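# Rest three sticks across posts over the blue disc

## Task

Using the arm mounts as reference (scene frame, metres, heading in degrees counter-clockwise from +x: arm1 at x=+0.62 y=+0.00 z=+0.72 heading +180; arm2 at x=-0.31 y=+0.54 z=+0.72 heading -60; arm3 at x=-0.31 y=-0.54 z=+0.72 heading +60), place all three sticks so that each stick's axis, somewhere between its two ends, crosses above the blue disc painted on the table. When finished, no stick may be in contact with the table and every post must remain close to its starting spot. Any number of arms may be used. The arrangement must hold up by itself, since anything supported only by a robot does not count. Finally, open the grippers and pull the arms away.

## Robot and tools

Setup: three identical i2rt Big YAM arms (arm1, arm2, arm3) mounted on one table. Each has six revolute joints, a two-finger gripper and a wrist camera; in a level, forward-pointing hand with joints 1 and 6 at zero, that camera rides above the hand looking toward the fingertips. Reach is roughly 1.0 m from the joint1 axis. Two fixed room cameras, cam_high and cam_low, also watch the scene.

Frames: everything is expressed in one shared scene frame whose origin is on the floor, +z up; the table top is near z=0.72. The point called hand is the midpoint between the fingertips; its z axis runs along the fingers, and the fingers open and close along its y axis. Hand poses are based on each robot's true foot pose, which is never printed.

execute_actions: argument actions is a list holding one action or nothing. An action is an object with optional keys arm1, arm2, arm3; each holds {"joints": {...}} naming any of joint1_rad..joint6_rad and gripper_m. All values are absolute targets, not offsets: radians for the arm joints, metres of fingertip separation for gripper_m. Ranges: joint1_rad -2.879 to 2.879 (rotation about the foot, positive counter-clockwise seen from above, 0 means unfolding toward the direction the foot faces); joint2_rad 0 to 3.141 (shoulder, 0 has the upper arm pointing back almost level, increasing raises it then brings it forward); joint3_rad 0 to 3.019 (elbow, 0 fully folded, increasing opens); joint4_rad -1.692 to 1.57 (hand pitch, positive tilts fingers up); joint5_rad -1.57 to 1.57 (hand yaw, positive toward the arm's right); joint6_rad -2.094 to 2.094 (hand roll, positive clockwise viewed from behind the hand); gripper_m 0 to 0.093. Tolerances for counting a joint as arrived: ±0.045, 0.14, 0.09, 0.055, 0.03, 0.035 rad and ±0.003 m. Motions in one action begin together but may end at different moments, and joints move at different speeds, so the hand can swing along an unexpected path. Omitted joints or arms may keep pushing toward earlier targets. Unknown keys or out-of-range values get the whole call rejected with nothing moving. cameras is an optional list of camera names (arm1_cam_wrist, arm2_cam_wrist, arm3_cam_wrist, cam_high, cam_low, or all); leaving it out or passing null or all returns every image, [] returns none. An empty actions list just reports state and pictures. Example: {"arm1": {"joints": {"gripper_m": 0.05}}, "arm2": {"joints": {"joint1_rad": 0.3}}}.

wait: seconds from 0 to 10; commands nothing new and returns the same report as an empty action. zoom_image: camera plus region [x0, y0, x1, y1] in pixels of that camera's most recent full image, origin top-left, at most 504 by 504. read_manual: only gives the URDF licence texts. finished_scene: pass the number of the current scene; it ends that scene irreversibly once the last command has been held, and reports success.

Reading results: joint_positions gives each joint's current value; the pictures line lists camera names in the order of the returned images. Joint torques are the total drive output per arm joint, with per-arm offsets, scaling and noise, and are nonzero even in free air. joint_status tells how each commanded motion of the last accepted action ended: off_target (stopped short, may still push), contact_stop or time_out (target dropped, holds where it stopped, although a timed-out joint may keep a target close by and keep pushing; on_its_own lists such joints, where "held at" is the held target rather than the position), not_followed (a self- and inter-arm collision check withheld the targets, usually with a cause line; the gripper part still runs and the arm may retry those targets later). To relieve a push, command the joint to its reported position. Tiny changes near the current position may not move a joint. A loaded joint slowly sags.

Camera calibration is given per camera in OpenCV form (K, distortion D, T_world_to_cam mapping scene frame to camera frame, pos_world). Fixed cameras can be off by a couple of degrees and several millimetres; wrist camera poses come from reported joint values and can be less accurate. Results list any camera whose numbers changed.

Cautions: the arms do not stop on contact and can press hard, so avoid pushing into the table, posts or sticks. A hard squeeze between two robots ends the run; the collision check ignores fingers, gripper housings and wrist cameras and may act late. Do not knock anything off the work area, drop sticks, slam, or topple a post. Loose objects may occasionally get nudged by outside disturbances. Holding loads heats motors, even while you are thinking, since the robot keeps holding its last command meanwhile; MOTOR HOT appears from 85 °C, and at 100 °C the arm goes limp (OVER-TEMPERATURE FAULT, keys showing limit_stop_at_motor_heat; resend targets afterward). Shorter robot motion is better. End with grippers open and arms moved away so the sticks rest only on the posts.

Each tool is called after "Request:" by a JSON object that holds its "op" and its "data", one argument or row to a line.

## Session

Request:
{"op": "execute_actions", "data": {
  "actions": []
}}

Scene clock: 0.00 s.
Joint torques (N m, as the arm reports them, + toward a larger angle): no reading
arm1.joint_positions: joint1_rad=+0.271 joint2_rad=+0.637 joint3_rad=+1.382 joint4_rad=-1.454 joint5_rad=+0.185 joint6_rad=+0.221 gripper_m=+0.095
arm1.joint_status: not commanded
arm1.hand: x=+0.3987 y=-0.0290 z=+1.2574 quat_wxyz=(-0.025, -0.905, +0.011, +0.425) (m; scene frame)
arm2.joint_positions: joint1_rad=+0.082 joint2_rad=+0.577 joint3_rad=+1.332 joint4_rad=-1.483 joint5_rad=-0.137 joint6_rad=-0.430 gripper_m=+0.094
arm2.joint_status: not commanded
arm2.hand: x=-0.1805 y=+0.3811 z=+1.2803 quat_wxyz=(-0.349, -0.228, -0.882, +0.222) (m; scene frame)
arm3.joint_positions: joint1_rad=-0.073 joint2_rad=+0.638 joint3_rad=+1.357 joint4_rad=-1.537 joint5_rad=-0.233 joint6_rad=+0.399 gripper_m=+0.094
arm3.joint_status: not commanded
arm3.hand: x=-0.2292 y=-0.3424 z=+1.2377 quat_wxyz=(-0.217, +0.307, -0.871, -0.316) (m; scene frame)
pictures: arm1_cam_wrist, arm2_cam_wrist, arm3_cam_wrist, cam_high, cam_low
camera_calibration (this result's frames):
arm1_cam_wrist: T_world_to_cam=[[0.000930599, 0.998336, -0.0576544, 0.104055], [0.968581, -0.0152383, -0.248231, -0.0748387], [-0.248697, -0.0556119, -0.966984, 1.43565], [0, 0, 0, 1]] pos_world=[0.429431, -0.0251837, 1.37567]
arm2_cam_wrist: T_world_to_cam=[[-0.563359, -0.793038, 0.231772, -0.0982135], [-0.825253, 0.526596, -0.204093, -0.0805771], [0.0398033, -0.306248, -0.951119, 1.46531], [0, 0, 0, 1]] pos_world=[-0.18015, 0.413293, 1.4]
arm3_cam_wrist: T_world_to_cam=[[0.682491, -0.606092, -0.408483, 0.455292], [-0.679725, -0.731767, -0.0499133, -0.344237], [-0.268662, 0.311721, -0.9114, 1.29689], [0, 0, 0, 1]] pos_world=[-0.196294, -0.380221, 1.35078]
Images, in order (width x height): arm1_cam_wrist 504x504, arm2_cam_wrist 504x504, arm3_cam_wrist 504x504, cam_high 504x504, cam_low 504x504.

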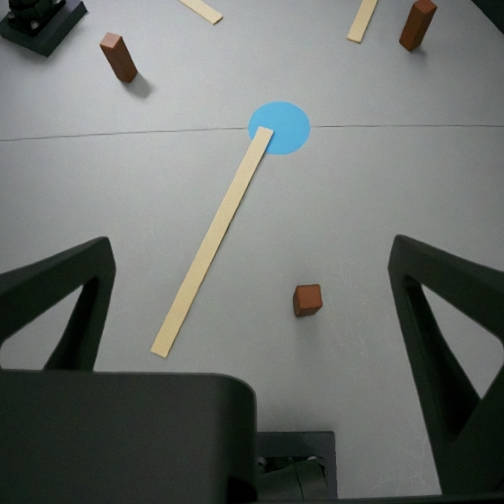

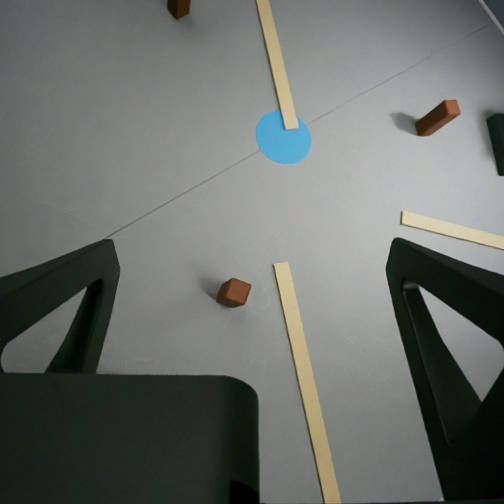

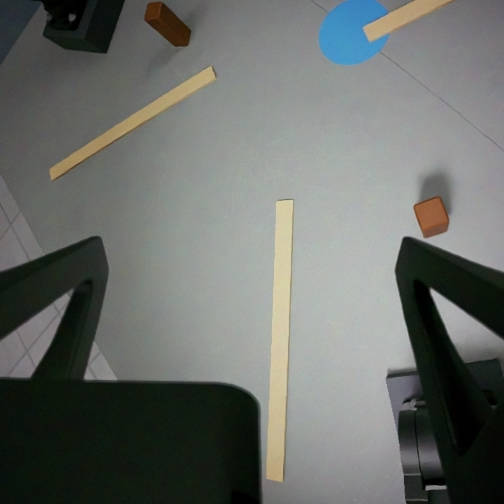

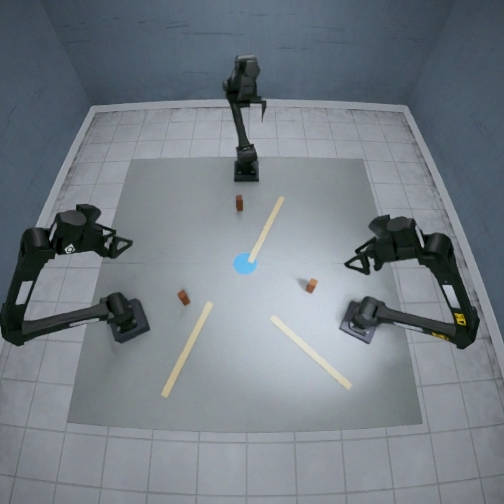

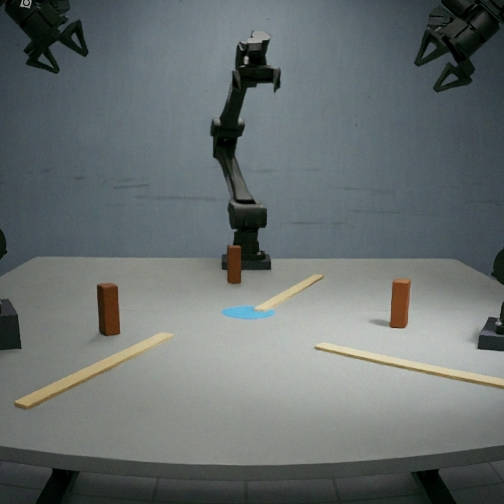

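Request:
{"op": "zoom_image", "data": {
  "camera": "cam_high",
  "region": [140,280,380,420]
}}

Request:
{"op": "zoom_image", "data": {
  "camera": "cam_high",
  "region": [160,170,340,320]
}}

Region (140, 280, 380, 420) of cam_high's 504x504 image, scaled by 2.100, with more detail than that image has; it fills the top 294 rows of this view, and the rest is white.

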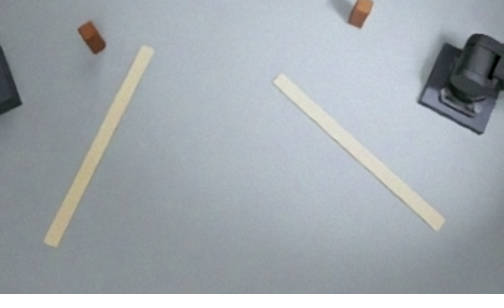

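Region (160, 170, 340, 320) of cam_high's 504x504 image, scaled by 2.800, with more detail than that image has.

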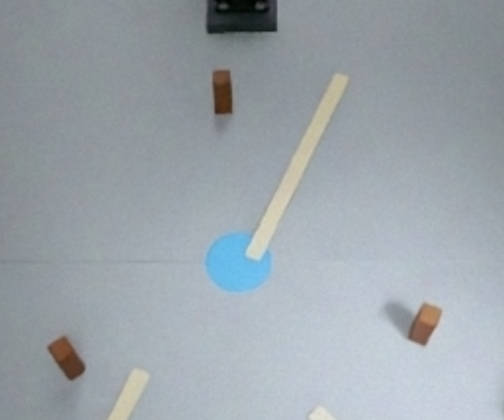

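Request:
{"op": "execute_actions", "data": {
  "actions": [
    {"arm1":{"joints":{"joint1_rad":0.545,"joint2_rad":1.1,"joint3_rad":0.9,"joint4_rad":-1.3,"joint5_rad":0,"joint6_rad":0.98,"gripper_m":0.07}},"arm2":{"joints":{"joint1_rad":-1.195,"joint2_rad":1.1,"joint3_rad":0.9,"joint4_rad":-1.3,"joint5_rad":0,"joint6_rad":-1.86,"gripper_m":0.07}},"arm3":{"joints":{"joint1_rad":1.36,"joint2_rad":1.0,"joint3_rad":0.8,"joint4_rad":-1.3,"joint5_rad":0,"joint6_rad":1.64,"gripper_m":0.07}}}
  ],
  "cameras": []
}}

Request:
{"op": "execute_actions", "data": {
  "actions": [
    {"arm1":{"joints":{"joint2_rad":1.38,"joint3_rad":0.714,"joint4_rad":-0.905}},"arm2":{"joints":{"joint2_rad":1.43,"joint3_rad":0.669,"joint4_rad":-0.81}},"arm3":{"joints":{"joint2_rad":1.2,"joint3_rad":0.519,"joint4_rad":-0.89}}}
  ]
}}

Scene clock: 41.63 s.
Joint torques (N m, as the arm reports them, + toward a larger angle): arm1=[-0.91 -3.96  9.11  0.44  0.01  0.02] | arm2=[-2.15 -6.99 10.58  0.51 -0.1  -0.09] | arm3=[ 0.44 -4.15  9.95  0.34  0.14  0.16]
arm1.joint_positions: joint1_rad=+0.545 joint2_rad=+1.102 joint3_rad=+0.884 joint4_rad=-1.304 joint5_rad=+0.001 joint6_rad=+0.964 gripper_m=+0.070
arm1.joint_status: all done
arm1.hand: x=+0.3690 y=-0.1553 z=+0.9179 quat_wxyz=(-0.019, -0.979, +0.202, +0.019) (m; scene frame)
arm2.joint_positions: joint1_rad=-1.187 joint2_rad=+1.114 joint3_rad=+0.884 joint4_rad=-1.302 joint5_rad=-0.001 joint6_rad=-1.852 gripper_m=+0.070
arm2.joint_status: all done
arm2.hand: x=-0.5008 y=+0.3102 z=+0.9555 quat_wxyz=(+0.009, -0.207, -0.978, +0.019) (m; scene frame)
arm3.joint_positions: joint1_rad=+1.355 joint2_rad=+1.008 joint3_rad=+0.798 joint4_rad=-1.309 joint5_rad=-0.001 joint6_rad=+1.628 gripper_m=+0.070
arm3.joint_status: all done
arm3.hand: x=-0.5070 y=-0.3611 z=+0.9114 quat_wxyz=(+0.007, +0.380, -0.925, -0.024) (m; scene frame)
pictures: none
No camera images: the call's "cameras" was empty. Leave "cameras" out to get every camera's image.

Scene clock: 42.80 s.
Joint torques (N m, as the arm reports them, + toward a larger angle): arm1=[-0.92 -6.67  6.95  0.58  0.01  0.02] | arm2=[-2.18 -8.92  7.56  0.74 -0.1  -0.12] | arm3=[ 0.93 -4.44  8.45  0.6   0.17  0.12]
arm1.joint_positions: joint1_rad=+0.545 joint2_rad=+1.394 joint3_rad=+0.704 joint4_rad=-0.916 joint5_rad=+0.001 joint6_rad=+0.965 gripper_m=+0.070
arm1.joint_status: all done
arm1.hand: x=+0.3584 y=-0.1623 z=+0.7737 quat_wxyz=(+0.010, -0.979, +0.202, -0.011) (m; scene frame)
arm2.joint_positions: joint1_rad=-1.187 joint2_rad=+1.441 joint3_rad=+0.657 joint4_rad=-0.822 joint5_rad=-0.001 joint6_rad=-1.853 gripper_m=+0.070
arm2.joint_status: all done
arm2.hand: x=-0.5043 y=+0.3058 z=+0.7874 quat_wxyz=(-0.008, -0.206, -0.978, -0.013) (m; scene frame)
arm3.joint_positions: joint1_rad=+1.355 joint2_rad=+1.214 joint3_rad=+0.507 joint4_rad=-0.907 joint5_rad=-0.001 joint6_rad=+1.629 gripper_m=+0.070
arm3.joint_status: all done
arm3.hand: x=-0.4832 y=-0.3808 z=+0.7650 quat_wxyz=(-0.013, +0.380, -0.925, +0.019) (m; scene frame)
pictures: arm1_cam_wrist, arm2_cam_wrist, arm3_cam_wrist, cam_high, cam_low
camera_calibration (this result's frames):
arm1_cam_wrist: T_world_to_cam=[[0.398678, 0.916806, 0.0228788, -0.00884698], [0.726935, -0.331125, 0.601599, -0.780111], [0.559125, -0.223213, -0.79847, 0.503333], [0, 0, 0, 1]] pos_world=[0.289191, -0.137852, 0.871413]
arm2_cam_wrist: T_world_to_cam=[[-0.40839, -0.91249, -0.0240677, 0.0899983], [-0.75541, 0.323051, 0.570082, -0.920812], [-0.512419, 0.250997, -0.821235, 0.435169], [0, 0, 0, 1]] pos_world=[-0.435848, 0.270366, 0.884481]
arm3_cam_wrist: T_world_to_cam=[[0.712713, -0.699953, 0.0458913, 0.0434596], [-0.588444, -0.560996, 0.582252, -0.943055], [-0.381804, -0.441983, -0.811712, 0.391854], [0, 0, 0, 1]] pos_world=[-0.436298, -0.325438, 0.865174]
Images, in order (width x height): arm1_cam_wrist 504x504, arm2_cam_wrist 504x504, arm3_cam_wrist 504x504, cam_high 504x504, cam_low 504x504.

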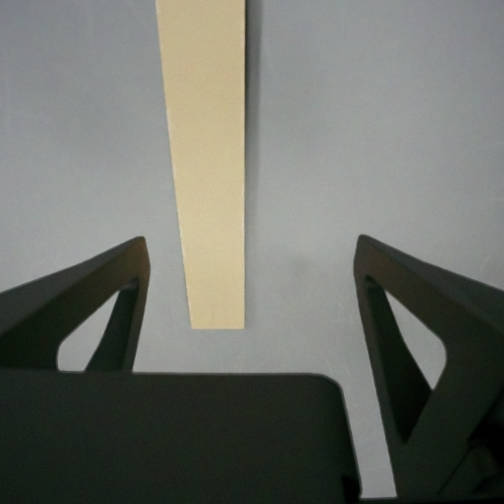

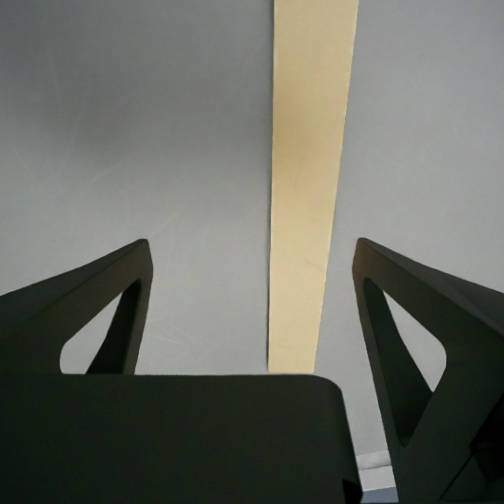

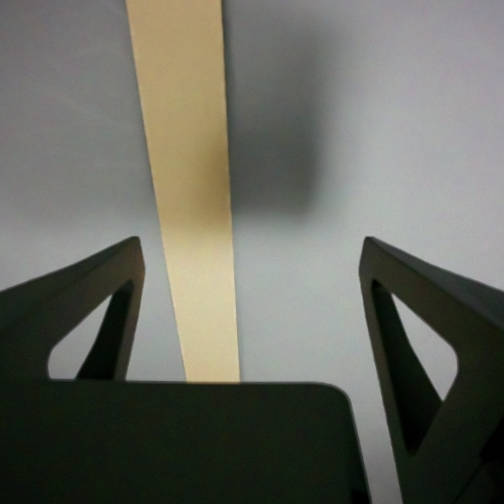

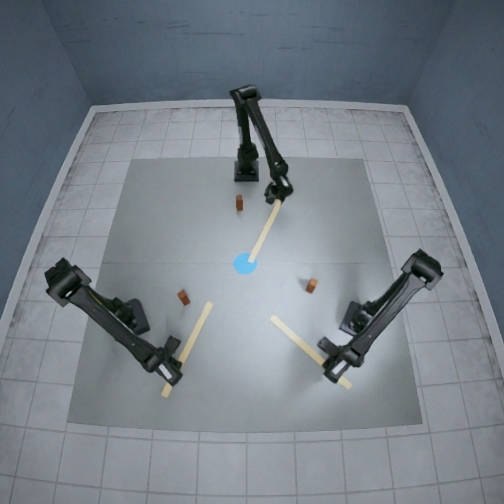

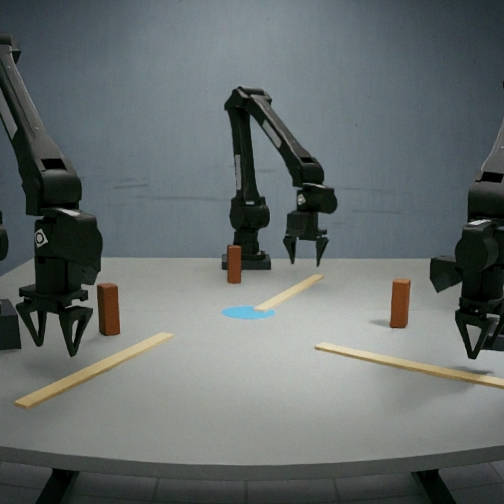

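Request:
{"op": "execute_actions", "data": {
  "actions": [
    {"arm1":{"joints":{"joint2_rad":1.51,"joint4_rad":-0.765}},"arm2":{"joints":{"joint2_rad":1.56,"joint4_rad":-0.67}},"arm3":{"joints":{"joint2_rad":1.35,"joint4_rad":-0.735}}}
  ],
  "cameras": ["arm1_cam_wrist","arm2_cam_wrist","arm3_cam_wrist","cam_low"]
}}

Scene clock: 52.57 s.
Joint torques (N m, as the arm reports them, + toward a larger angle): arm1=[-0.87 -7.28  6.31  0.59  0.02  0.02] | arm2=[-2.07 -8.8   6.6   0.76 -0.1  -0.11] | arm3=[ 0.05 -5.95  7.74  0.82  0.13  0.13]
arm1.joint_positions: joint1_rad=+0.545 joint2_rad=+1.520 joint3_rad=+0.704 joint4_rad=-0.776 joint5_rad=+0.001 joint6_rad=+0.965 gripper_m=+0.070
arm1.joint_status: all done
arm1.hand: x=+0.3423 y=-0.1725 z=+0.7356 quat_wxyz=(+0.005, -0.979, +0.202, -0.006) (m; scene frame)
arm2.joint_positions: joint1_rad=-1.187 joint2_rad=+1.560 joint3_rad=+0.657 joint4_rad=-0.682 joint5_rad=-0.001 joint6_rad=-1.853 gripper_m=+0.070
arm2.joint_status: all done
arm2.hand: x=-0.5150 y=+0.2929 z=+0.7522 quat_wxyz=(-0.004, -0.206, -0.978, -0.004) (m; scene frame)
arm3.joint_positions: joint1_rad=+1.355 joint2_rad=+1.352 joint3_rad=+0.507 joint4_rad=-0.752 joint5_rad=-0.001 joint6_rad=+1.629 gripper_m=+0.070
arm3.joint_status: all done
arm3.hand: x=-0.4978 y=-0.3673 z=+0.7331 quat_wxyz=(-0.009, +0.380, -0.925, +0.011) (m; scene frame)
pictures: arm1_cam_wrist, arm2_cam_wrist, arm3_cam_wrist, cam_low
camera_calibration (this result's frames):
arm1_cam_wrist: T_world_to_cam=[[0.398914, 0.916919, 0.0112554, 0.0163208], [0.734092, -0.326681, 0.595305, -0.745827], [0.549524, -0.229213, -0.803421, 0.485537], [0, 0, 0, 1]] pos_world=[0.27418, -0.147321, 0.833902]
arm2_cam_wrist: T_world_to_cam=[[-0.4086, -0.912704, -0.00425723, 0.0580795], [-0.747821, 0.332104, 0.574866, -0.907053], [-0.523268, 0.238074, -0.818237, 0.399942], [0, 0, 0, 1]] pos_world=[-0.445305, 0.259029, 0.848928]
arm3_cam_wrist: T_world_to_cam=[[0.713294, -0.700275, 0.0287536, 0.0775764], [-0.580927, -0.567779, 0.583224, -0.924945], [-0.392092, -0.432714, -0.811802, 0.36471], [0, 0, 0, 1]] pos_world=[-0.44966, -0.313025, 0.833292]
Images, in order (width x height): arm1_cam_wrist 504x504, arm2_cam_wrist 504x504, arm3_cam_wrist 504x504, cam_low 504x504.

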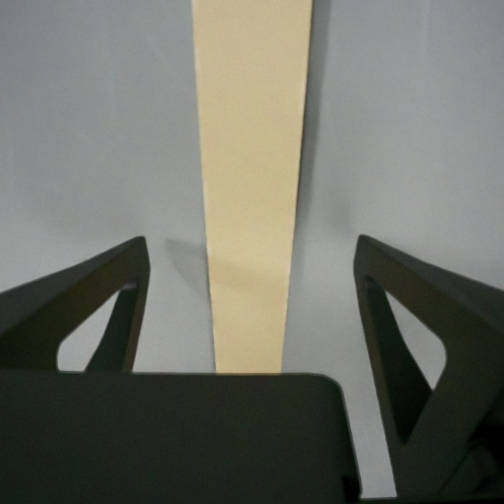

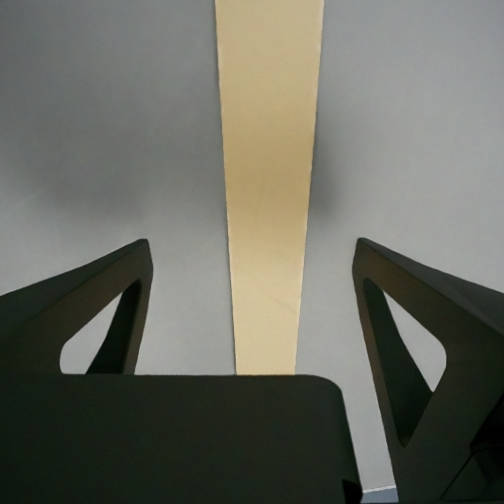

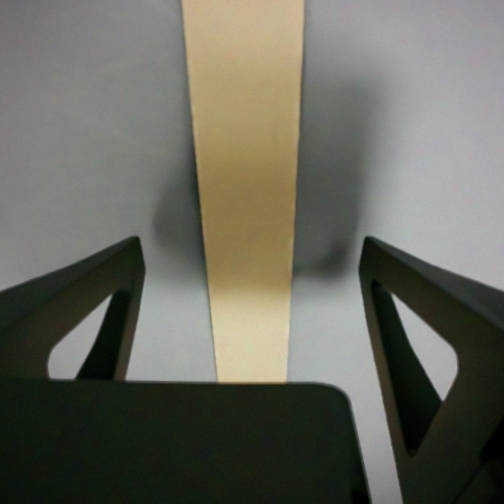

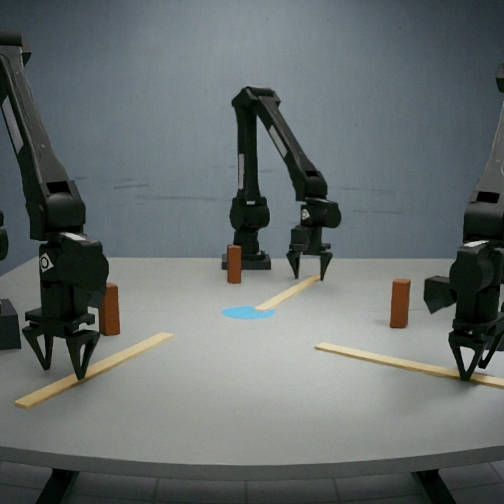

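Request:
{"op": "execute_actions", "data": {
  "actions": [
    {"arm1":{"joints":{"joint2_rad":1.55,"joint4_rad":-0.74}},"arm2":{"joints":{"joint2_rad":1.605,"joint4_rad":-0.635}},"arm3":{"joints":{"joint2_rad":1.385,"joint4_rad":-0.715}}}
  ],
  "cameras": []
}}

Request:
{"op": "execute_actions", "data": {
  "actions": [
    {"arm1":{"joints":{"gripper_m":0}},"arm2":{"joints":{"gripper_m":0}},"arm3":{"joints":{"gripper_m":0}}}
  ],
  "cameras": ["cam_low"]
}}

Scene clock: 59.83 s.
Joint torques (N m, as the arm reports them, + toward a larger angle): arm1=[-0.91 -6.56  6.16  0.62  0.02  0.01] | arm2=[-2.23 -8.2   6.5   0.86 -0.1  -0.12] | arm3=[ 0.08 -5.62  7.6   0.8   0.09  0.06]
arm1.joint_positions: joint1_rad=+0.545 joint2_rad=+1.545 joint3_rad=+0.704 joint4_rad=-0.752 joint5_rad=+0.001 joint6_rad=+0.965 gripper_m=+0.070
arm1.joint_status: all done
arm1.hand: x=+0.3404 y=-0.1737 z=+0.7276 quat_wxyz=(+0.005, -0.979, +0.202, -0.007) (m; scene frame)
arm2.joint_positions: joint1_rad=-1.187 joint2_rad=+1.594 joint3_rad=+0.657 joint4_rad=-0.648 joint5_rad=-0.001 joint6_rad=-1.853 gripper_m=+0.070
arm2.joint_status: all done
arm2.hand: x=-0.5168 y=+0.2908 z=+0.7421 quat_wxyz=(-0.003, -0.206, -0.978, -0.004) (m; scene frame)
arm3.joint_positions: joint1_rad=+1.355 joint2_rad=+1.374 joint3_rad=+0.507 joint4_rad=-0.732 joint5_rad=-0.001 joint6_rad=+1.629 gripper_m=+0.070
arm3.joint_status: all done
arm3.hand: x=-0.4989 y=-0.3662 z=+0.7278 quat_wxyz=(-0.010, +0.380, -0.925, +0.012) (m; scene frame)
pictures: none
No camera images: the call's "cameras" was empty. Leave "cameras" out to get every camera's image.

Scene clock: 60.50 s.
Joint torques (N m, as the arm reports them, + toward a larger angle): arm1=[-0.85 -6.51  6.15  0.6   0.02  0.02] | arm2=[-2.14 -8.63  6.47  0.79 -0.1  -0.11] | arm3=[ 0.27 -4.96  7.51  0.56  0.19  0.03]
arm1.joint_positions: joint1_rad=+0.545 joint2_rad=+1.545 joint3_rad=+0.704 joint4_rad=-0.752 joint5_rad=+0.000 joint6_rad=+0.965 gripper_m=+0.027
arm1.joint_status: gripper_m off_target (ended at +0.027, target +0.000)
arm1.hand: x=+0.3403 y=-0.1738 z=+0.7276 quat_wxyz=(+0.005, -0.979, +0.202, -0.007) (m; scene frame)
arm2.joint_positions: joint1_rad=-1.187 joint2_rad=+1.594 joint3_rad=+0.657 joint4_rad=-0.648 joint5_rad=-0.001 joint6_rad=-1.854 gripper_m=+0.000
arm2.joint_status: all done
arm2.hand: x=-0.5168 y=+0.2908 z=+0.7421 quat_wxyz=(-0.003, -0.206, -0.978, -0.004) (m; scene frame)
arm3.joint_positions: joint1_rad=+1.355 joint2_rad=+1.374 joint3_rad=+0.507 joint4_rad=-0.732 joint5_rad=-0.001 joint6_rad=+1.631 gripper_m=+0.026
arm3.joint_status: gripper_m off_target (ended at +0.026, target +0.000)
arm3.hand: x=-0.4990 y=-0.3662 z=+0.7277 quat_wxyz=(-0.010, +0.379, -0.925, +0.012) (m; scene frame)
pictures: cam_low
Images, in order (width x height): cam_low 504x504.

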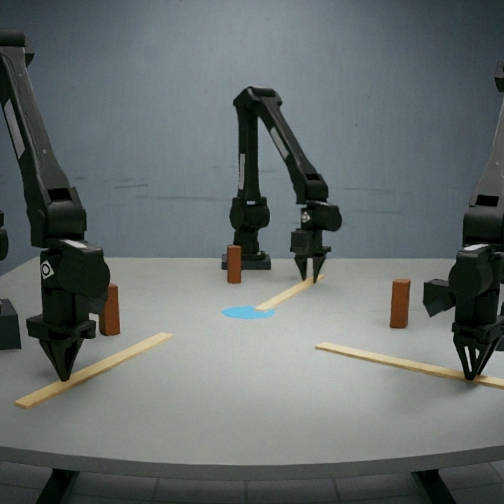

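Arm2 missed high; reopen and lower.

Request:
{"op": "execute_actions", "data": {
  "actions": [
    {"arm2":{"joints":{"gripper_m":0.07}}}
  ],
  "cameras": []
}}

Request:
{"op": "execute_actions", "data": {
  "actions": [
    {"arm2":{"joints":{"joint2_rad":1.64,"joint4_rad":-0.61}}}
  ],
  "cameras": ["arm2_cam_wrist"]
}}

Request:
{"op": "execute_actions", "data": {
  "actions": [
    {"arm2":{"joints":{"gripper_m":0}}}
  ],
  "cameras": ["arm2_cam_wrist"]
}}

Scene clock: 66.07 s.
Joint torques (N m, as the arm reports them, + toward a larger angle): arm1=[-0.88 -6.59  6.16  0.61  0.02  0.02] | arm2=[-2.13 -8.49  6.52  0.79 -0.1  -0.11] | arm3=[ 1.35 -5.53  7.4   0.53  0.17  0.08]
arm1.joint_positions: joint1_rad=+0.545 joint2_rad=+1.545 joint3_rad=+0.704 joint4_rad=-0.752 joint5_rad=+0.000 joint6_rad=+0.965 gripper_m=+0.027
arm1.joint_status: not commanded
arm1.hand: x=+0.3403 y=-0.1738 z=+0.7276 quat_wxyz=(+0.005, -0.979, +0.202, -0.007) (m; scene frame)
arm2.joint_positions: joint1_rad=-1.187 joint2_rad=+1.594 joint3_rad=+0.657 joint4_rad=-0.648 joint5_rad=-0.001 joint6_rad=-1.854 gripper_m=+0.070
arm2.joint_status: all done
arm2.hand: x=-0.5168 y=+0.2908 z=+0.7421 quat_wxyz=(-0.003, -0.206, -0.978, -0.004) (m; scene frame)
arm3.joint_positions: joint1_rad=+1.355 joint2_rad=+1.374 joint3_rad=+0.507 joint4_rad=-0.732 joint5_rad=-0.001 joint6_rad=+1.631 gripper_m=+0.026
arm3.joint_status: not commanded
arm3.hand: x=-0.4990 y=-0.3662 z=+0.7277 quat_wxyz=(-0.010, +0.379, -0.925, +0.012) (m; scene frame)
pictures: none
No camera images: the call's "cameras" was empty. Leave "cameras" out to get every camera's image.

Scene clock: 66.70 s.
Joint torques (N m, as the arm reports them, + toward a larger angle): arm1=[-0.83 -6.55  6.17  0.61  0.02  0.01] | arm2=[-2.15 -7.95  6.29  0.73 -0.11 -0.11] | arm3=[ 0.91 -4.81  7.52  0.8   0.15  0.09]
arm1.joint_positions: joint1_rad=+0.545 joint2_rad=+1.545 joint3_rad=+0.704 joint4_rad=-0.752 joint5_rad=+0.000 joint6_rad=+0.965 gripper_m=+0.027
arm1.joint_status: not commanded
arm1.hand: x=+0.3403 y=-0.1738 z=+0.7276 quat_wxyz=(+0.005, -0.979, +0.202, -0.007) (m; scene frame)
arm2.joint_positions: joint1_rad=-1.187 joint2_rad=+1.619 joint3_rad=+0.657 joint4_rad=-0.620 joint5_rad=-0.001 joint6_rad=-1.854 gripper_m=+0.070
arm2.joint_status: all done
arm2.hand: x=-0.5185 y=+0.2889 z=+0.7346 quat_wxyz=(-0.002, -0.206, -0.979, -0.002) (m; scene frame)
arm3.joint_positions: joint1_rad=+1.355 joint2_rad=+1.374 joint3_rad=+0.507 joint4_rad=-0.732 joint5_rad=-0.001 joint6_rad=+1.631 gripper_m=+0.026
arm3.joint_status: not commanded
arm3.hand: x=-0.4990 y=-0.3662 z=+0.7277 quat_wxyz=(-0.010, +0.379, -0.925, +0.012) (m; scene frame)
pictures: arm2_cam_wrist
camera_calibration (this result's frames):
arm2_cam_wrist: T_world_to_cam=[[-0.407912, -0.913021, -0.000322781, 0.0504376], [-0.746356, 0.333247, 0.576106, -0.898676], [-0.52589, 0.235241, -0.817375, 0.38354], [0, 0, 0, 1]] pos_world=[-0.448459, 0.255307, 0.831245]
Images, in order (width x height): arm2_cam_wrist 504x504.

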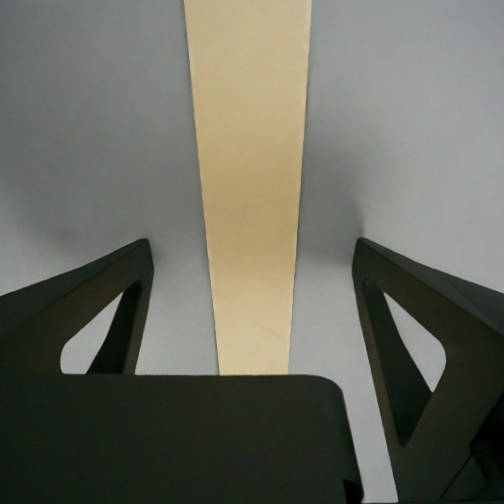

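Scene clock: 67.37 s.
Joint torques (N m, as the arm reports them, + toward a larger angle): arm1=[-0.88 -6.53  6.16  0.61  0.02  0.01] | arm2=[-2.27 -7.99  6.3   0.67 -0.12 -0.09] | arm3=[ 0.83 -4.31  7.69  0.73  0.13  0.06]
arm1.joint_positions: joint1_rad=+0.545 joint2_rad=+1.545 joint3_rad=+0.704 joint4_rad=-0.752 joint5_rad=+0.000 joint6_rad=+0.965 gripper_m=+0.027
arm1.joint_status: not commanded
arm1.hand: x=+0.3403 y=-0.1738 z=+0.7276 quat_wxyz=(+0.005, -0.979, +0.202, -0.007) (m; scene frame)
arm2.joint_positions: joint1_rad=-1.187 joint2_rad=+1.620 joint3_rad=+0.657 joint4_rad=-0.618 joint5_rad=-0.001 joint6_rad=-1.855 gripper_m=+0.027
arm2.joint_status: gripper_m off_target (ended at +0.027, target +0.000)
arm2.hand: x=-0.5187 y=+0.2886 z=+0.7343 quat_wxyz=(-0.002, -0.206, -0.979, -0.002) (m; scene frame)
arm3.joint_positions: joint1_rad=+1.355 joint2_rad=+1.374 joint3_rad=+0.507 joint4_rad=-0.732 joint5_rad=-0.001 joint6_rad=+1.631 gripper_m=+0.026
arm3.joint_status: not commanded
arm3.hand: x=-0.4990 y=-0.3662 z=+0.7277 quat_wxyz=(-0.010, +0.379, -0.925, +0.012) (m; scene frame)
pictures: arm2_cam_wrist
camera_calibration (this result's frames):
arm2_cam_wrist: T_world_to_cam=[[-0.407216, -0.913331, 0.00078034, 0.049738], [-0.746188, 0.333186, 0.57636, -0.898634], [-0.526668, 0.234121, -0.817196, 0.382987], [0, 0, 0, 1]] pos_world=[-0.448589, 0.255175, 0.830873]
Images, in order (width x height): arm2_cam_wrist 504x504.

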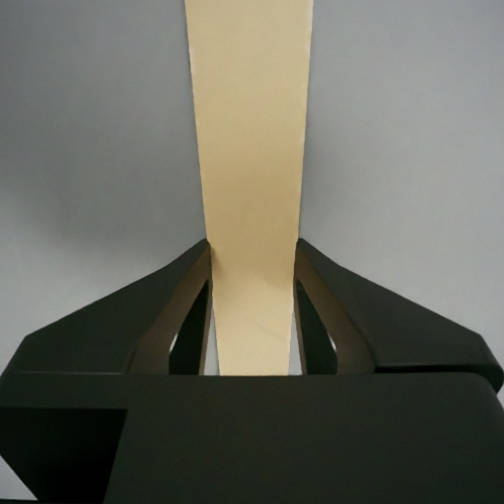

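Request:
{"op": "execute_actions", "data": {
  "actions": [
    {"arm1":{"joints":{"joint2_rad":0.98,"joint3_rad":0.75,"joint4_rad":-0.87}},"arm2":{"joints":{"joint2_rad":0.95,"joint3_rad":0.85,"joint4_rad":-1.2}},"arm3":{"joints":{"joint2_rad":0.9,"joint3_rad":0.85,"joint4_rad":-1.15}}}
  ],
  "cameras": []
}}

Request:
{"op": "execute_actions", "data": {
  "actions": [
    {"arm1":{"joints":{"joint1_rad":-0.089,"joint6_rad":-0.155}},"arm3":{"joints":{"joint1_rad":0.5,"joint6_rad":0.75}}}
  ],
  "cameras": ["cam_high","cam_low"]
}}

Scene clock: 91.17 s.
Joint torques (N m, as the arm reports them, + toward a larger angle): arm1=[-0.85 -2.72 11.71  0.58  0.05 -0.04] | arm2=[-2.16 -4.49 11.8   0.48 -0.12 -0.07] | arm3=[ 0.76 -2.02 11.99  0.18  0.11  0.06]
arm1.joint_positions: joint1_rad=+0.545 joint2_rad=+0.977 joint3_rad=+0.704 joint4_rad=-0.863 joint5_rad=+0.000 joint6_rad=+0.968 gripper_m=+0.027
arm1.joint_status: all done
arm1.hand: x=+0.3338 y=-0.1775 z=+0.9038 quat_wxyz=(-0.152, -0.955, +0.199, +0.157) (m; scene frame)
arm2.joint_positions: joint1_rad=-1.187 joint2_rad=+0.952 joint3_rad=+0.826 joint4_rad=-1.189 joint5_rad=-0.001 joint6_rad=-1.855 gripper_m=+0.027
arm2.joint_status: all done
arm2.hand: x=-0.5019 y=+0.3091 z=+0.9804 quat_wxyz=(+0.060, -0.204, -0.970, +0.114) (m; scene frame)
arm3.joint_positions: joint1_rad=+1.355 joint2_rad=+0.892 joint3_rad=+0.829 joint4_rad=-1.135 joint5_rad=-0.001 joint6_rad=+1.632 gripper_m=+0.026
arm3.joint_status: all done
arm3.hand: x=-0.5402 y=-0.3318 z=+0.9640 quat_wxyz=(+0.077, +0.373, -0.909, -0.167) (m; scene frame)
pictures: none
No camera images: the call's "cameras" was empty. Leave "cameras" out to get every camera's image.

Scene clock: 93.10 s.
Joint torques (N m, as the arm reports them, + toward a larger angle): arm1=[-0.89 -2.65 11.71  0.62 -0.02 -0.25] | arm2=[-2.16 -4.56 11.83  0.43 -0.12 -0.07] | arm3=[-0.01 -2.18 12.04  0.5   0.09 -0.19]
arm1.joint_positions: joint1_rad=-0.088 joint2_rad=+0.977 joint3_rad=+0.704 joint4_rad=-0.863 joint5_rad=+0.000 joint6_rad=-0.139 gripper_m=+0.027
arm1.joint_status: all done
arm1.hand: x=+0.2839 y=+0.0267 z=+0.9030 quat_wxyz=(+0.021, -0.976, -0.031, +0.216) (m; scene frame)
arm2.joint_positions: joint1_rad=-1.187 joint2_rad=+0.952 joint3_rad=+0.826 joint4_rad=-1.189 joint5_rad=-0.001 joint6_rad=-1.855 gripper_m=+0.027
arm2.joint_status: not commanded
arm2.hand: x=-0.5019 y=+0.3091 z=+0.9804 quat_wxyz=(+0.060, -0.204, -0.970, +0.114) (m; scene frame)
arm3.joint_positions: joint1_rad=+0.505 joint2_rad=+0.892 joint3_rad=+0.829 joint4_rad=-1.135 joint5_rad=-0.001 joint6_rad=+0.763 gripper_m=+0.026
arm3.joint_status: all done
arm3.hand: x=-0.3077 y=-0.2303 z=+0.9663 quat_wxyz=(-0.078, +0.381, -0.905, -0.171) (m; scene frame)
pictures: cam_high, cam_low
Images, in order (width x height): cam_high 504x504, cam_low 504x504.

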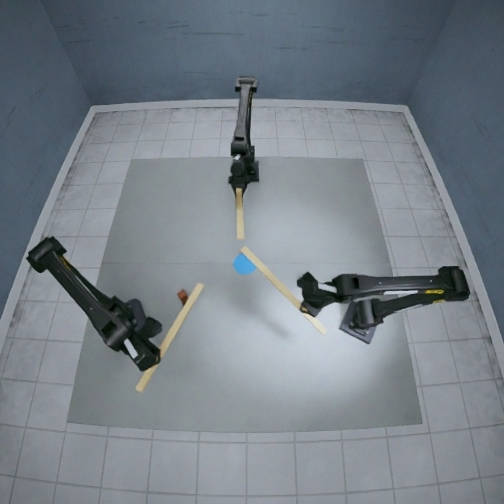

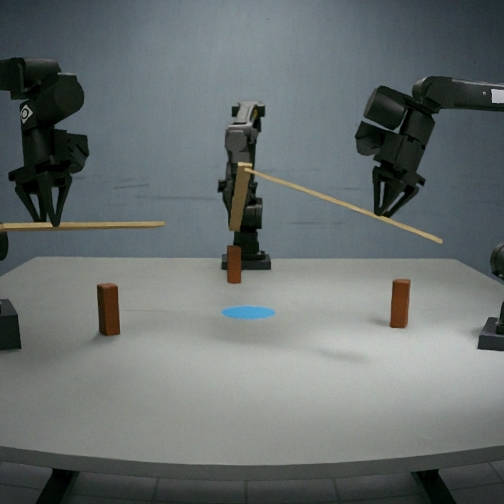

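Request:
{"op": "execute_actions", "data": {
  "actions": [
    {"arm1":{"joints":{"joint2_rad":1.13,"joint3_rad":0.76,"joint4_rad":-0.85,"joint6_rad":-0.175}},"arm3":{"joints":{"joint1_rad":-0.12,"joint6_rad":-0.11,"joint2_rad":1.05,"joint3_rad":0.85,"joint4_rad":-0.97}}}
  ],
  "cameras": ["cam_high","cam_low","arm1_cam_wrist","arm3_cam_wrist"]
}}

Scene clock: 102.10 s.
Joint torques (N m, as the arm reports them, + toward a larger angle): arm1=[-0.95 -5.22 11.72  1.12 -0.02 -0.25] | arm2=[-2.16 -4.67 11.83  0.43 -0.11 -0.07] | arm3=[-0.39 -6.57 11.99  1.44  0.01 -0.11]
arm1.joint_positions: joint1_rad=-0.088 joint2_rad=+1.146 joint3_rad=+0.704 joint4_rad=-0.863 joint5_rad=+0.000 joint6_rad=-0.160 gripper_m=+0.027
arm1.joint_status: all done
arm1.hand: x=+0.2838 y=+0.0265 z=+0.8496 quat_wxyz=(+0.013, -0.990, -0.041, +0.134) (m; scene frame)
arm2.joint_positions: joint1_rad=-1.187 joint2_rad=+0.952 joint3_rad=+0.826 joint4_rad=-1.189 joint5_rad=-0.001 joint6_rad=-1.855 gripper_m=+0.027
arm2.joint_status: not commanded
arm2.hand: x=-0.5019 y=+0.3091 z=+0.9804 quat_wxyz=(+0.060, -0.204, -0.970, +0.114) (m; scene frame)
arm3.joint_positions: joint1_rad=-0.116 joint2_rad=+1.066 joint3_rad=+0.829 joint4_rad=-0.992 joint5_rad=-0.001 joint6_rad=-0.099 gripper_m=+0.026
arm3.joint_status: all done
arm3.hand: x=-0.1029 y=-0.2545 z=+0.9267 quat_wxyz=(-0.160, +0.488, -0.855, -0.070) (m; scene frame)
pictures: arm1_cam_wrist, arm3_cam_wrist, cam_high, cam_low
camera_calibration (this result's frames):
arm1_cam_wrist: T_world_to_cam=[[-0.075482, 0.996524, 0.0352521, -0.0319242], [0.934038, 0.0582833, 0.352386, -0.566386], [0.349107, 0.0595256, -0.93519, 0.816086], [0, 0, 0, 1]] pos_world=[0.241715, 0.0162461, 0.963908]
arm3_cam_wrist: T_world_to_cam=[[0.864003, -0.50167, 0.0427411, -0.0775982], [-0.492402, -0.824215, 0.279659, -0.519251], [-0.105069, -0.262672, -0.959148, 0.934855], [0, 0, 0, 1]] pos_world=[-0.0904114, -0.221343, 1.04519]
Images, in order (width x height): arm1_cam_wrist 504x504, arm3_cam_wrist 504x504, cam_high 504x504, cam_low 504x504.

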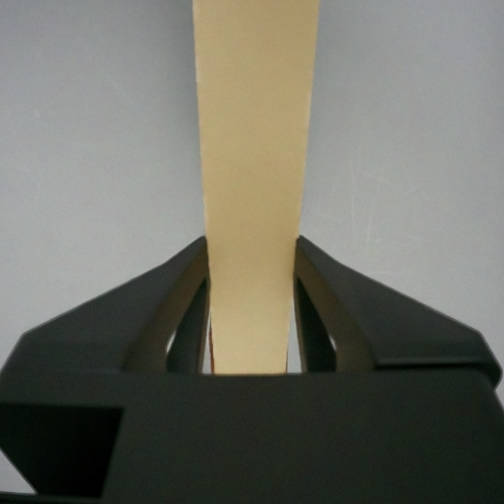

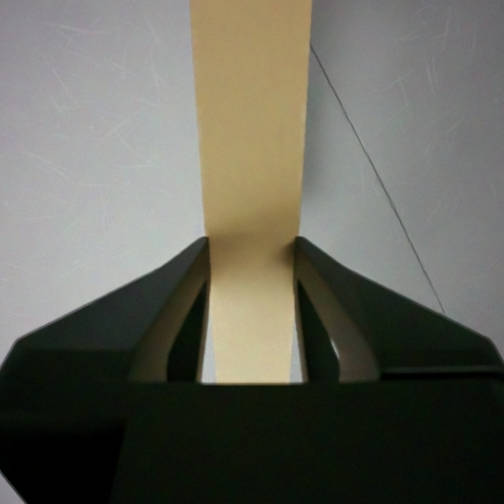

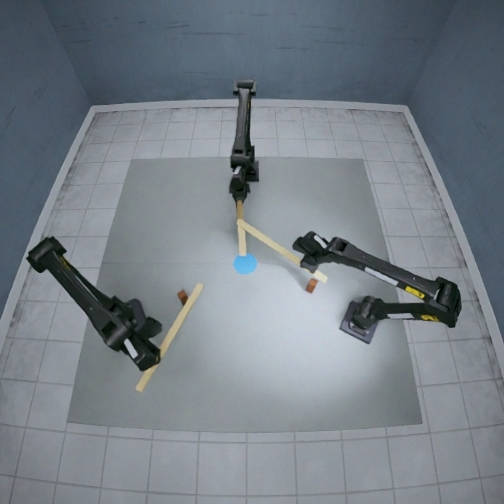

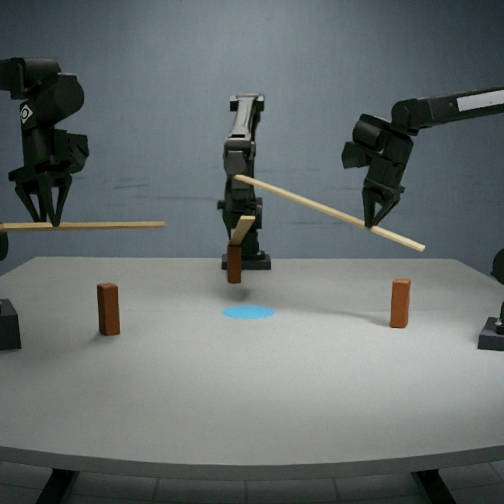

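Request:
{"op": "execute_actions", "data": {
  "actions": [
    {"arm2":{"joints":{"joint1_rad":-0.125,"joint6_rad":-0.068,"joint4_rad":-0.95}},"arm3":{"joints":{"joint1_rad":-0.10,"joint6_rad":-0.075,"joint2_rad":1.245,"joint4_rad":-0.97}}}
  ],
  "cameras": ["cam_high","cam_low","arm3_cam_wrist"]
}}

Scene clock: 112.73 s.
Joint torques (N m, as the arm reports them, + toward a larger angle): arm1=[-0.97 -5.15 11.76  1.11 -0.03 -0.24] | arm2=[-1.01 -5.07 12.32  1.87 -0.1   0.07] | arm3=[ 0.18 -6.66 10.97  1.08  0.01  0.09]
arm1.joint_positions: joint1_rad=-0.088 joint2_rad=+1.146 joint3_rad=+0.704 joint4_rad=-0.863 joint5_rad=+0.000 joint6_rad=-0.160 gripper_m=+0.027
arm1.joint_status: not commanded
arm1.hand: x=+0.2838 y=+0.0265 z=+0.8496 quat_wxyz=(+0.013, -0.990, -0.041, +0.134) (m; scene frame)
arm2.joint_positions: joint1_rad=-0.133 joint2_rad=+0.952 joint3_rad=+0.826 joint4_rad=-0.966 joint5_rad=+0.001 joint6_rad=-0.076 gripper_m=+0.027
arm2.joint_status: all done
arm2.hand: x=-0.1882 y=+0.2097 z=+0.9999 quat_wxyz=(-0.189, -0.523, -0.818, +0.145) (m; scene frame)
arm3.joint_positions: joint1_rad=-0.111 joint2_rad=+1.259 joint3_rad=+0.829 joint4_rad=-0.989 joint5_rad=-0.001 joint6_rad=-0.084 gripper_m=+0.026
arm3.joint_status: all done
arm3.hand: x=-0.1024 y=-0.2508 z=+0.8625 quat_wxyz=(-0.073, +0.490, -0.868, -0.032) (m; scene frame)
pictures: arm3_cam_wrist, cam_high, cam_low
camera_calibration (this result's frames):
arm3_cam_wrist: T_world_to_cam=[[0.863225, -0.504442, 0.0195052, -0.0541608], [-0.456705, -0.763907, 0.455925, -0.631247], [-0.215087, -0.402474, -0.889805, 0.768168], [0, 0, 0, 1]] pos_world=[-0.0763174, -0.200367, 0.972377]
Images, in order (width x height): arm3_cam_wrist 504x504, cam_high 504x504, cam_low 504x504.

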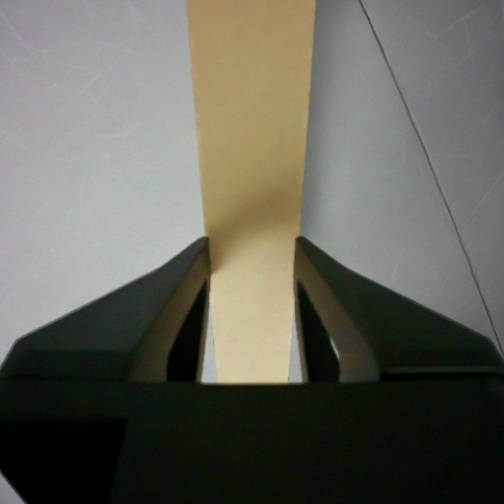

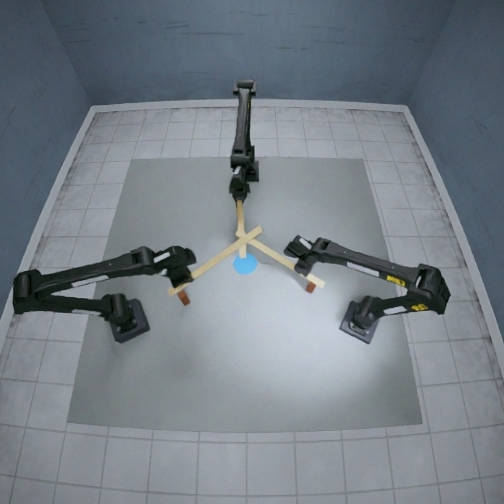

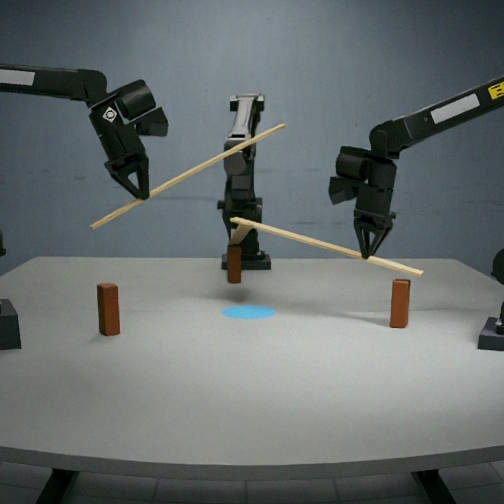

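Request:
{"op": "execute_actions", "data": {
  "actions": [
    {"arm2":{"joints":{"joint1_rad":-0.14,"joint2_rad":1.25,"joint4_rad":-0.87}}}
  ],
  "cameras": ["cam_high","cam_low"]
}}

Request:
{"op": "zoom_image", "data": {
  "camera": "cam_high",
  "region": [160,180,340,320]
}}

Scene clock: 123.07 s.
Joint torques (N m, as the arm reports them, + toward a larger angle): arm1=[-0.83 -5.2  11.77  1.12 -0.03 -0.24] | arm2=[-2.22 -9.41 10.97  1.5  -0.1   0.05] | arm3=[ 0.71 -8.07 11.07  1.18  0.02  0.09]
arm1.joint_positions: joint1_rad=-0.088 joint2_rad=+1.146 joint3_rad=+0.704 joint4_rad=-0.863 joint5_rad=+0.000 joint6_rad=-0.160 gripper_m=+0.027
arm1.joint_status: not commanded
arm1.hand: x=+0.2838 y=+0.0265 z=+0.8496 quat_wxyz=(+0.013, -0.990, -0.041, +0.134) (m; scene frame)
arm2.joint_positions: joint1_rad=-0.133 joint2_rad=+1.265 joint3_rad=+0.826 joint4_rad=-0.887 joint5_rad=+0.001 joint6_rad=-0.075 gripper_m=+0.027
arm2.joint_status: all done
arm2.hand: x=-0.1785 y=+0.1829 z=+0.8992 quat_wxyz=(-0.098, -0.535, -0.836, +0.076) (m; scene frame)
arm3.joint_positions: joint1_rad=-0.111 joint2_rad=+1.259 joint3_rad=+0.829 joint4_rad=-0.989 joint5_rad=-0.001 joint6_rad=-0.084 gripper_m=+0.026
arm3.joint_status: not commanded
arm3.hand: x=-0.1024 y=-0.2508 z=+0.8625 quat_wxyz=(-0.073, +0.490, -0.868, -0.032) (m; scene frame)
pictures: cam_high, cam_low
Images, in order (width x height): cam_high 504x504, cam_low 504x504.

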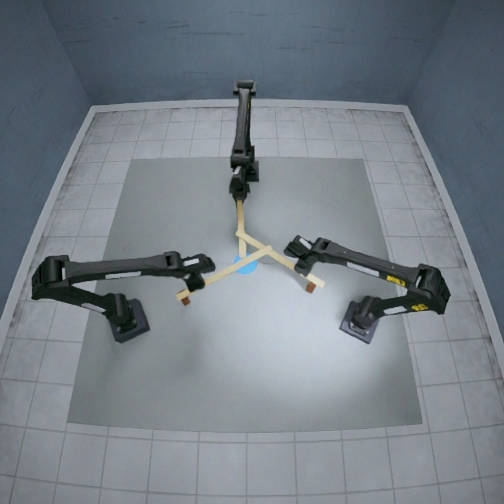

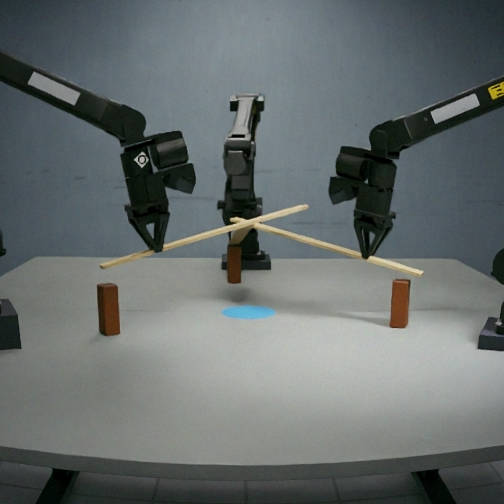

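Region (160, 180, 340, 320) of cam_high's 504x504 image, scaled by 2.800, with more detail than that image has.

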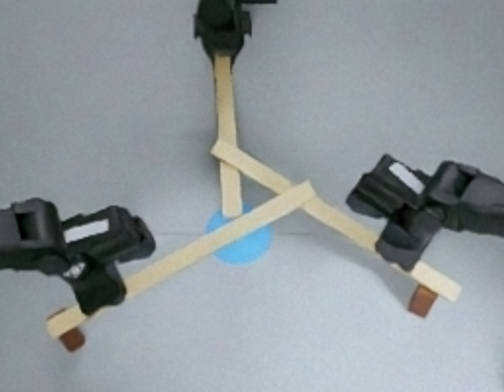

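Request:
{"op": "execute_actions", "data": {
  "actions": [
    {"arm2":{"joints":{"joint2_rad":1.32}},"arm3":{"joints":{"joint4_rad":-0.915}}}
  ],
  "cameras": ["cam_high","cam_low"]
}}

Request:
{"op": "zoom_image", "data": {
  "camera": "cam_high",
  "region": [160,180,340,320]
}}

Request:
{"op": "zoom_image", "data": {
  "camera": "cam_low",
  "region": [150,180,350,300]
}}

Scene clock: 134.43 s.
Joint torques (N m, as the arm reports them, + toward a larger angle): arm1=[-0.89 -5.22 11.76  1.09 -0.03 -0.24] | arm2=[-2.12 -8.49 10.83  1.43 -0.1   0.05] | arm3=[ 1.51 -7.75 11.05  1.52  0.01  0.11]
arm1.joint_positions: joint1_rad=-0.088 joint2_rad=+1.146 joint3_rad=+0.704 joint4_rad=-0.863 joint5_rad=+0.000 joint6_rad=-0.160 gripper_m=+0.027
arm1.joint_status: not commanded
arm1.hand: x=+0.2838 y=+0.0265 z=+0.8496 quat_wxyz=(+0.013, -0.990, -0.041, +0.134) (m; scene frame)
arm2.joint_positions: joint1_rad=-0.133 joint2_rad=+1.317 joint3_rad=+0.826 joint4_rad=-0.887 joint5_rad=+0.001 joint6_rad=-0.075 gripper_m=+0.027
arm2.joint_status: all done
arm2.hand: x=-0.1790 y=+0.1843 z=+0.8808 quat_wxyz=(-0.077, -0.536, -0.838, +0.060) (m; scene frame)
arm3.joint_positions: joint1_rad=-0.111 joint2_rad=+1.259 joint3_rad=+0.829 joint4_rad=-0.937 joint5_rad=-0.001 joint6_rad=-0.084 gripper_m=+0.026
arm3.joint_status: all done
arm3.hand: x=-0.0950 y=-0.2406 z=+0.8649 quat_wxyz=(-0.097, +0.489, -0.866, -0.043) (m; scene frame)
pictures: cam_high, cam_low
Images, in order (width x height): cam_high 504x504, cam_low 504x504.

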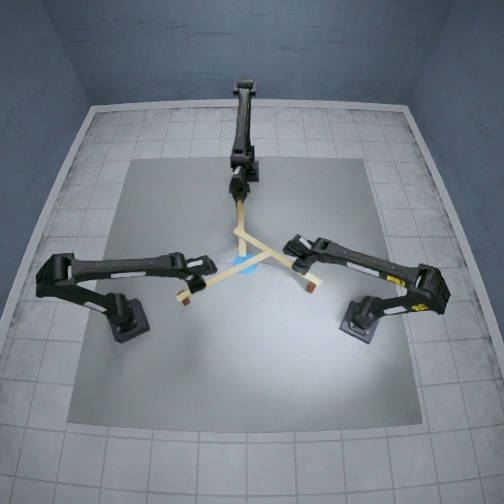

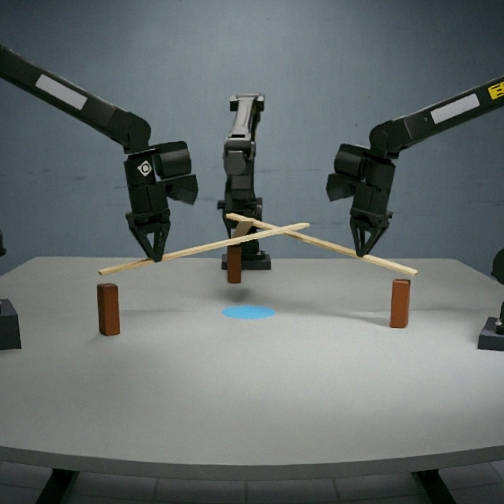

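Region (160, 180, 340, 320) of cam_high's 504x504 image, scaled by 2.800, with more detail than that image has.

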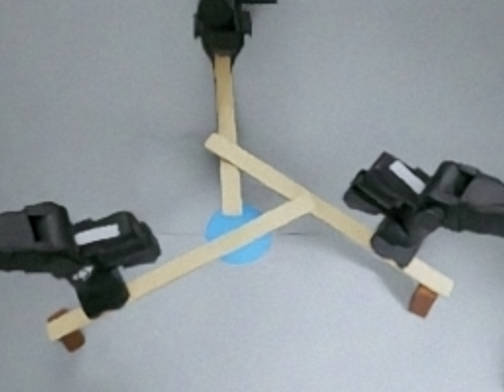

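Region (150, 180, 350, 300) of cam_low's 504x504 image, scaled by 2.520, with more detail than that image has; it fills the top 302 rows of this view, and the rest is white.

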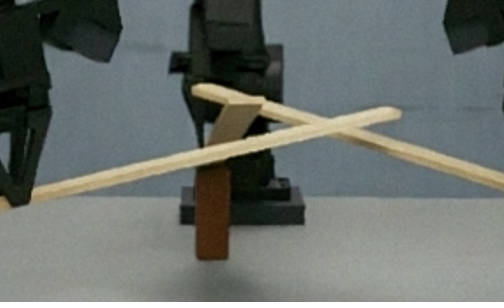

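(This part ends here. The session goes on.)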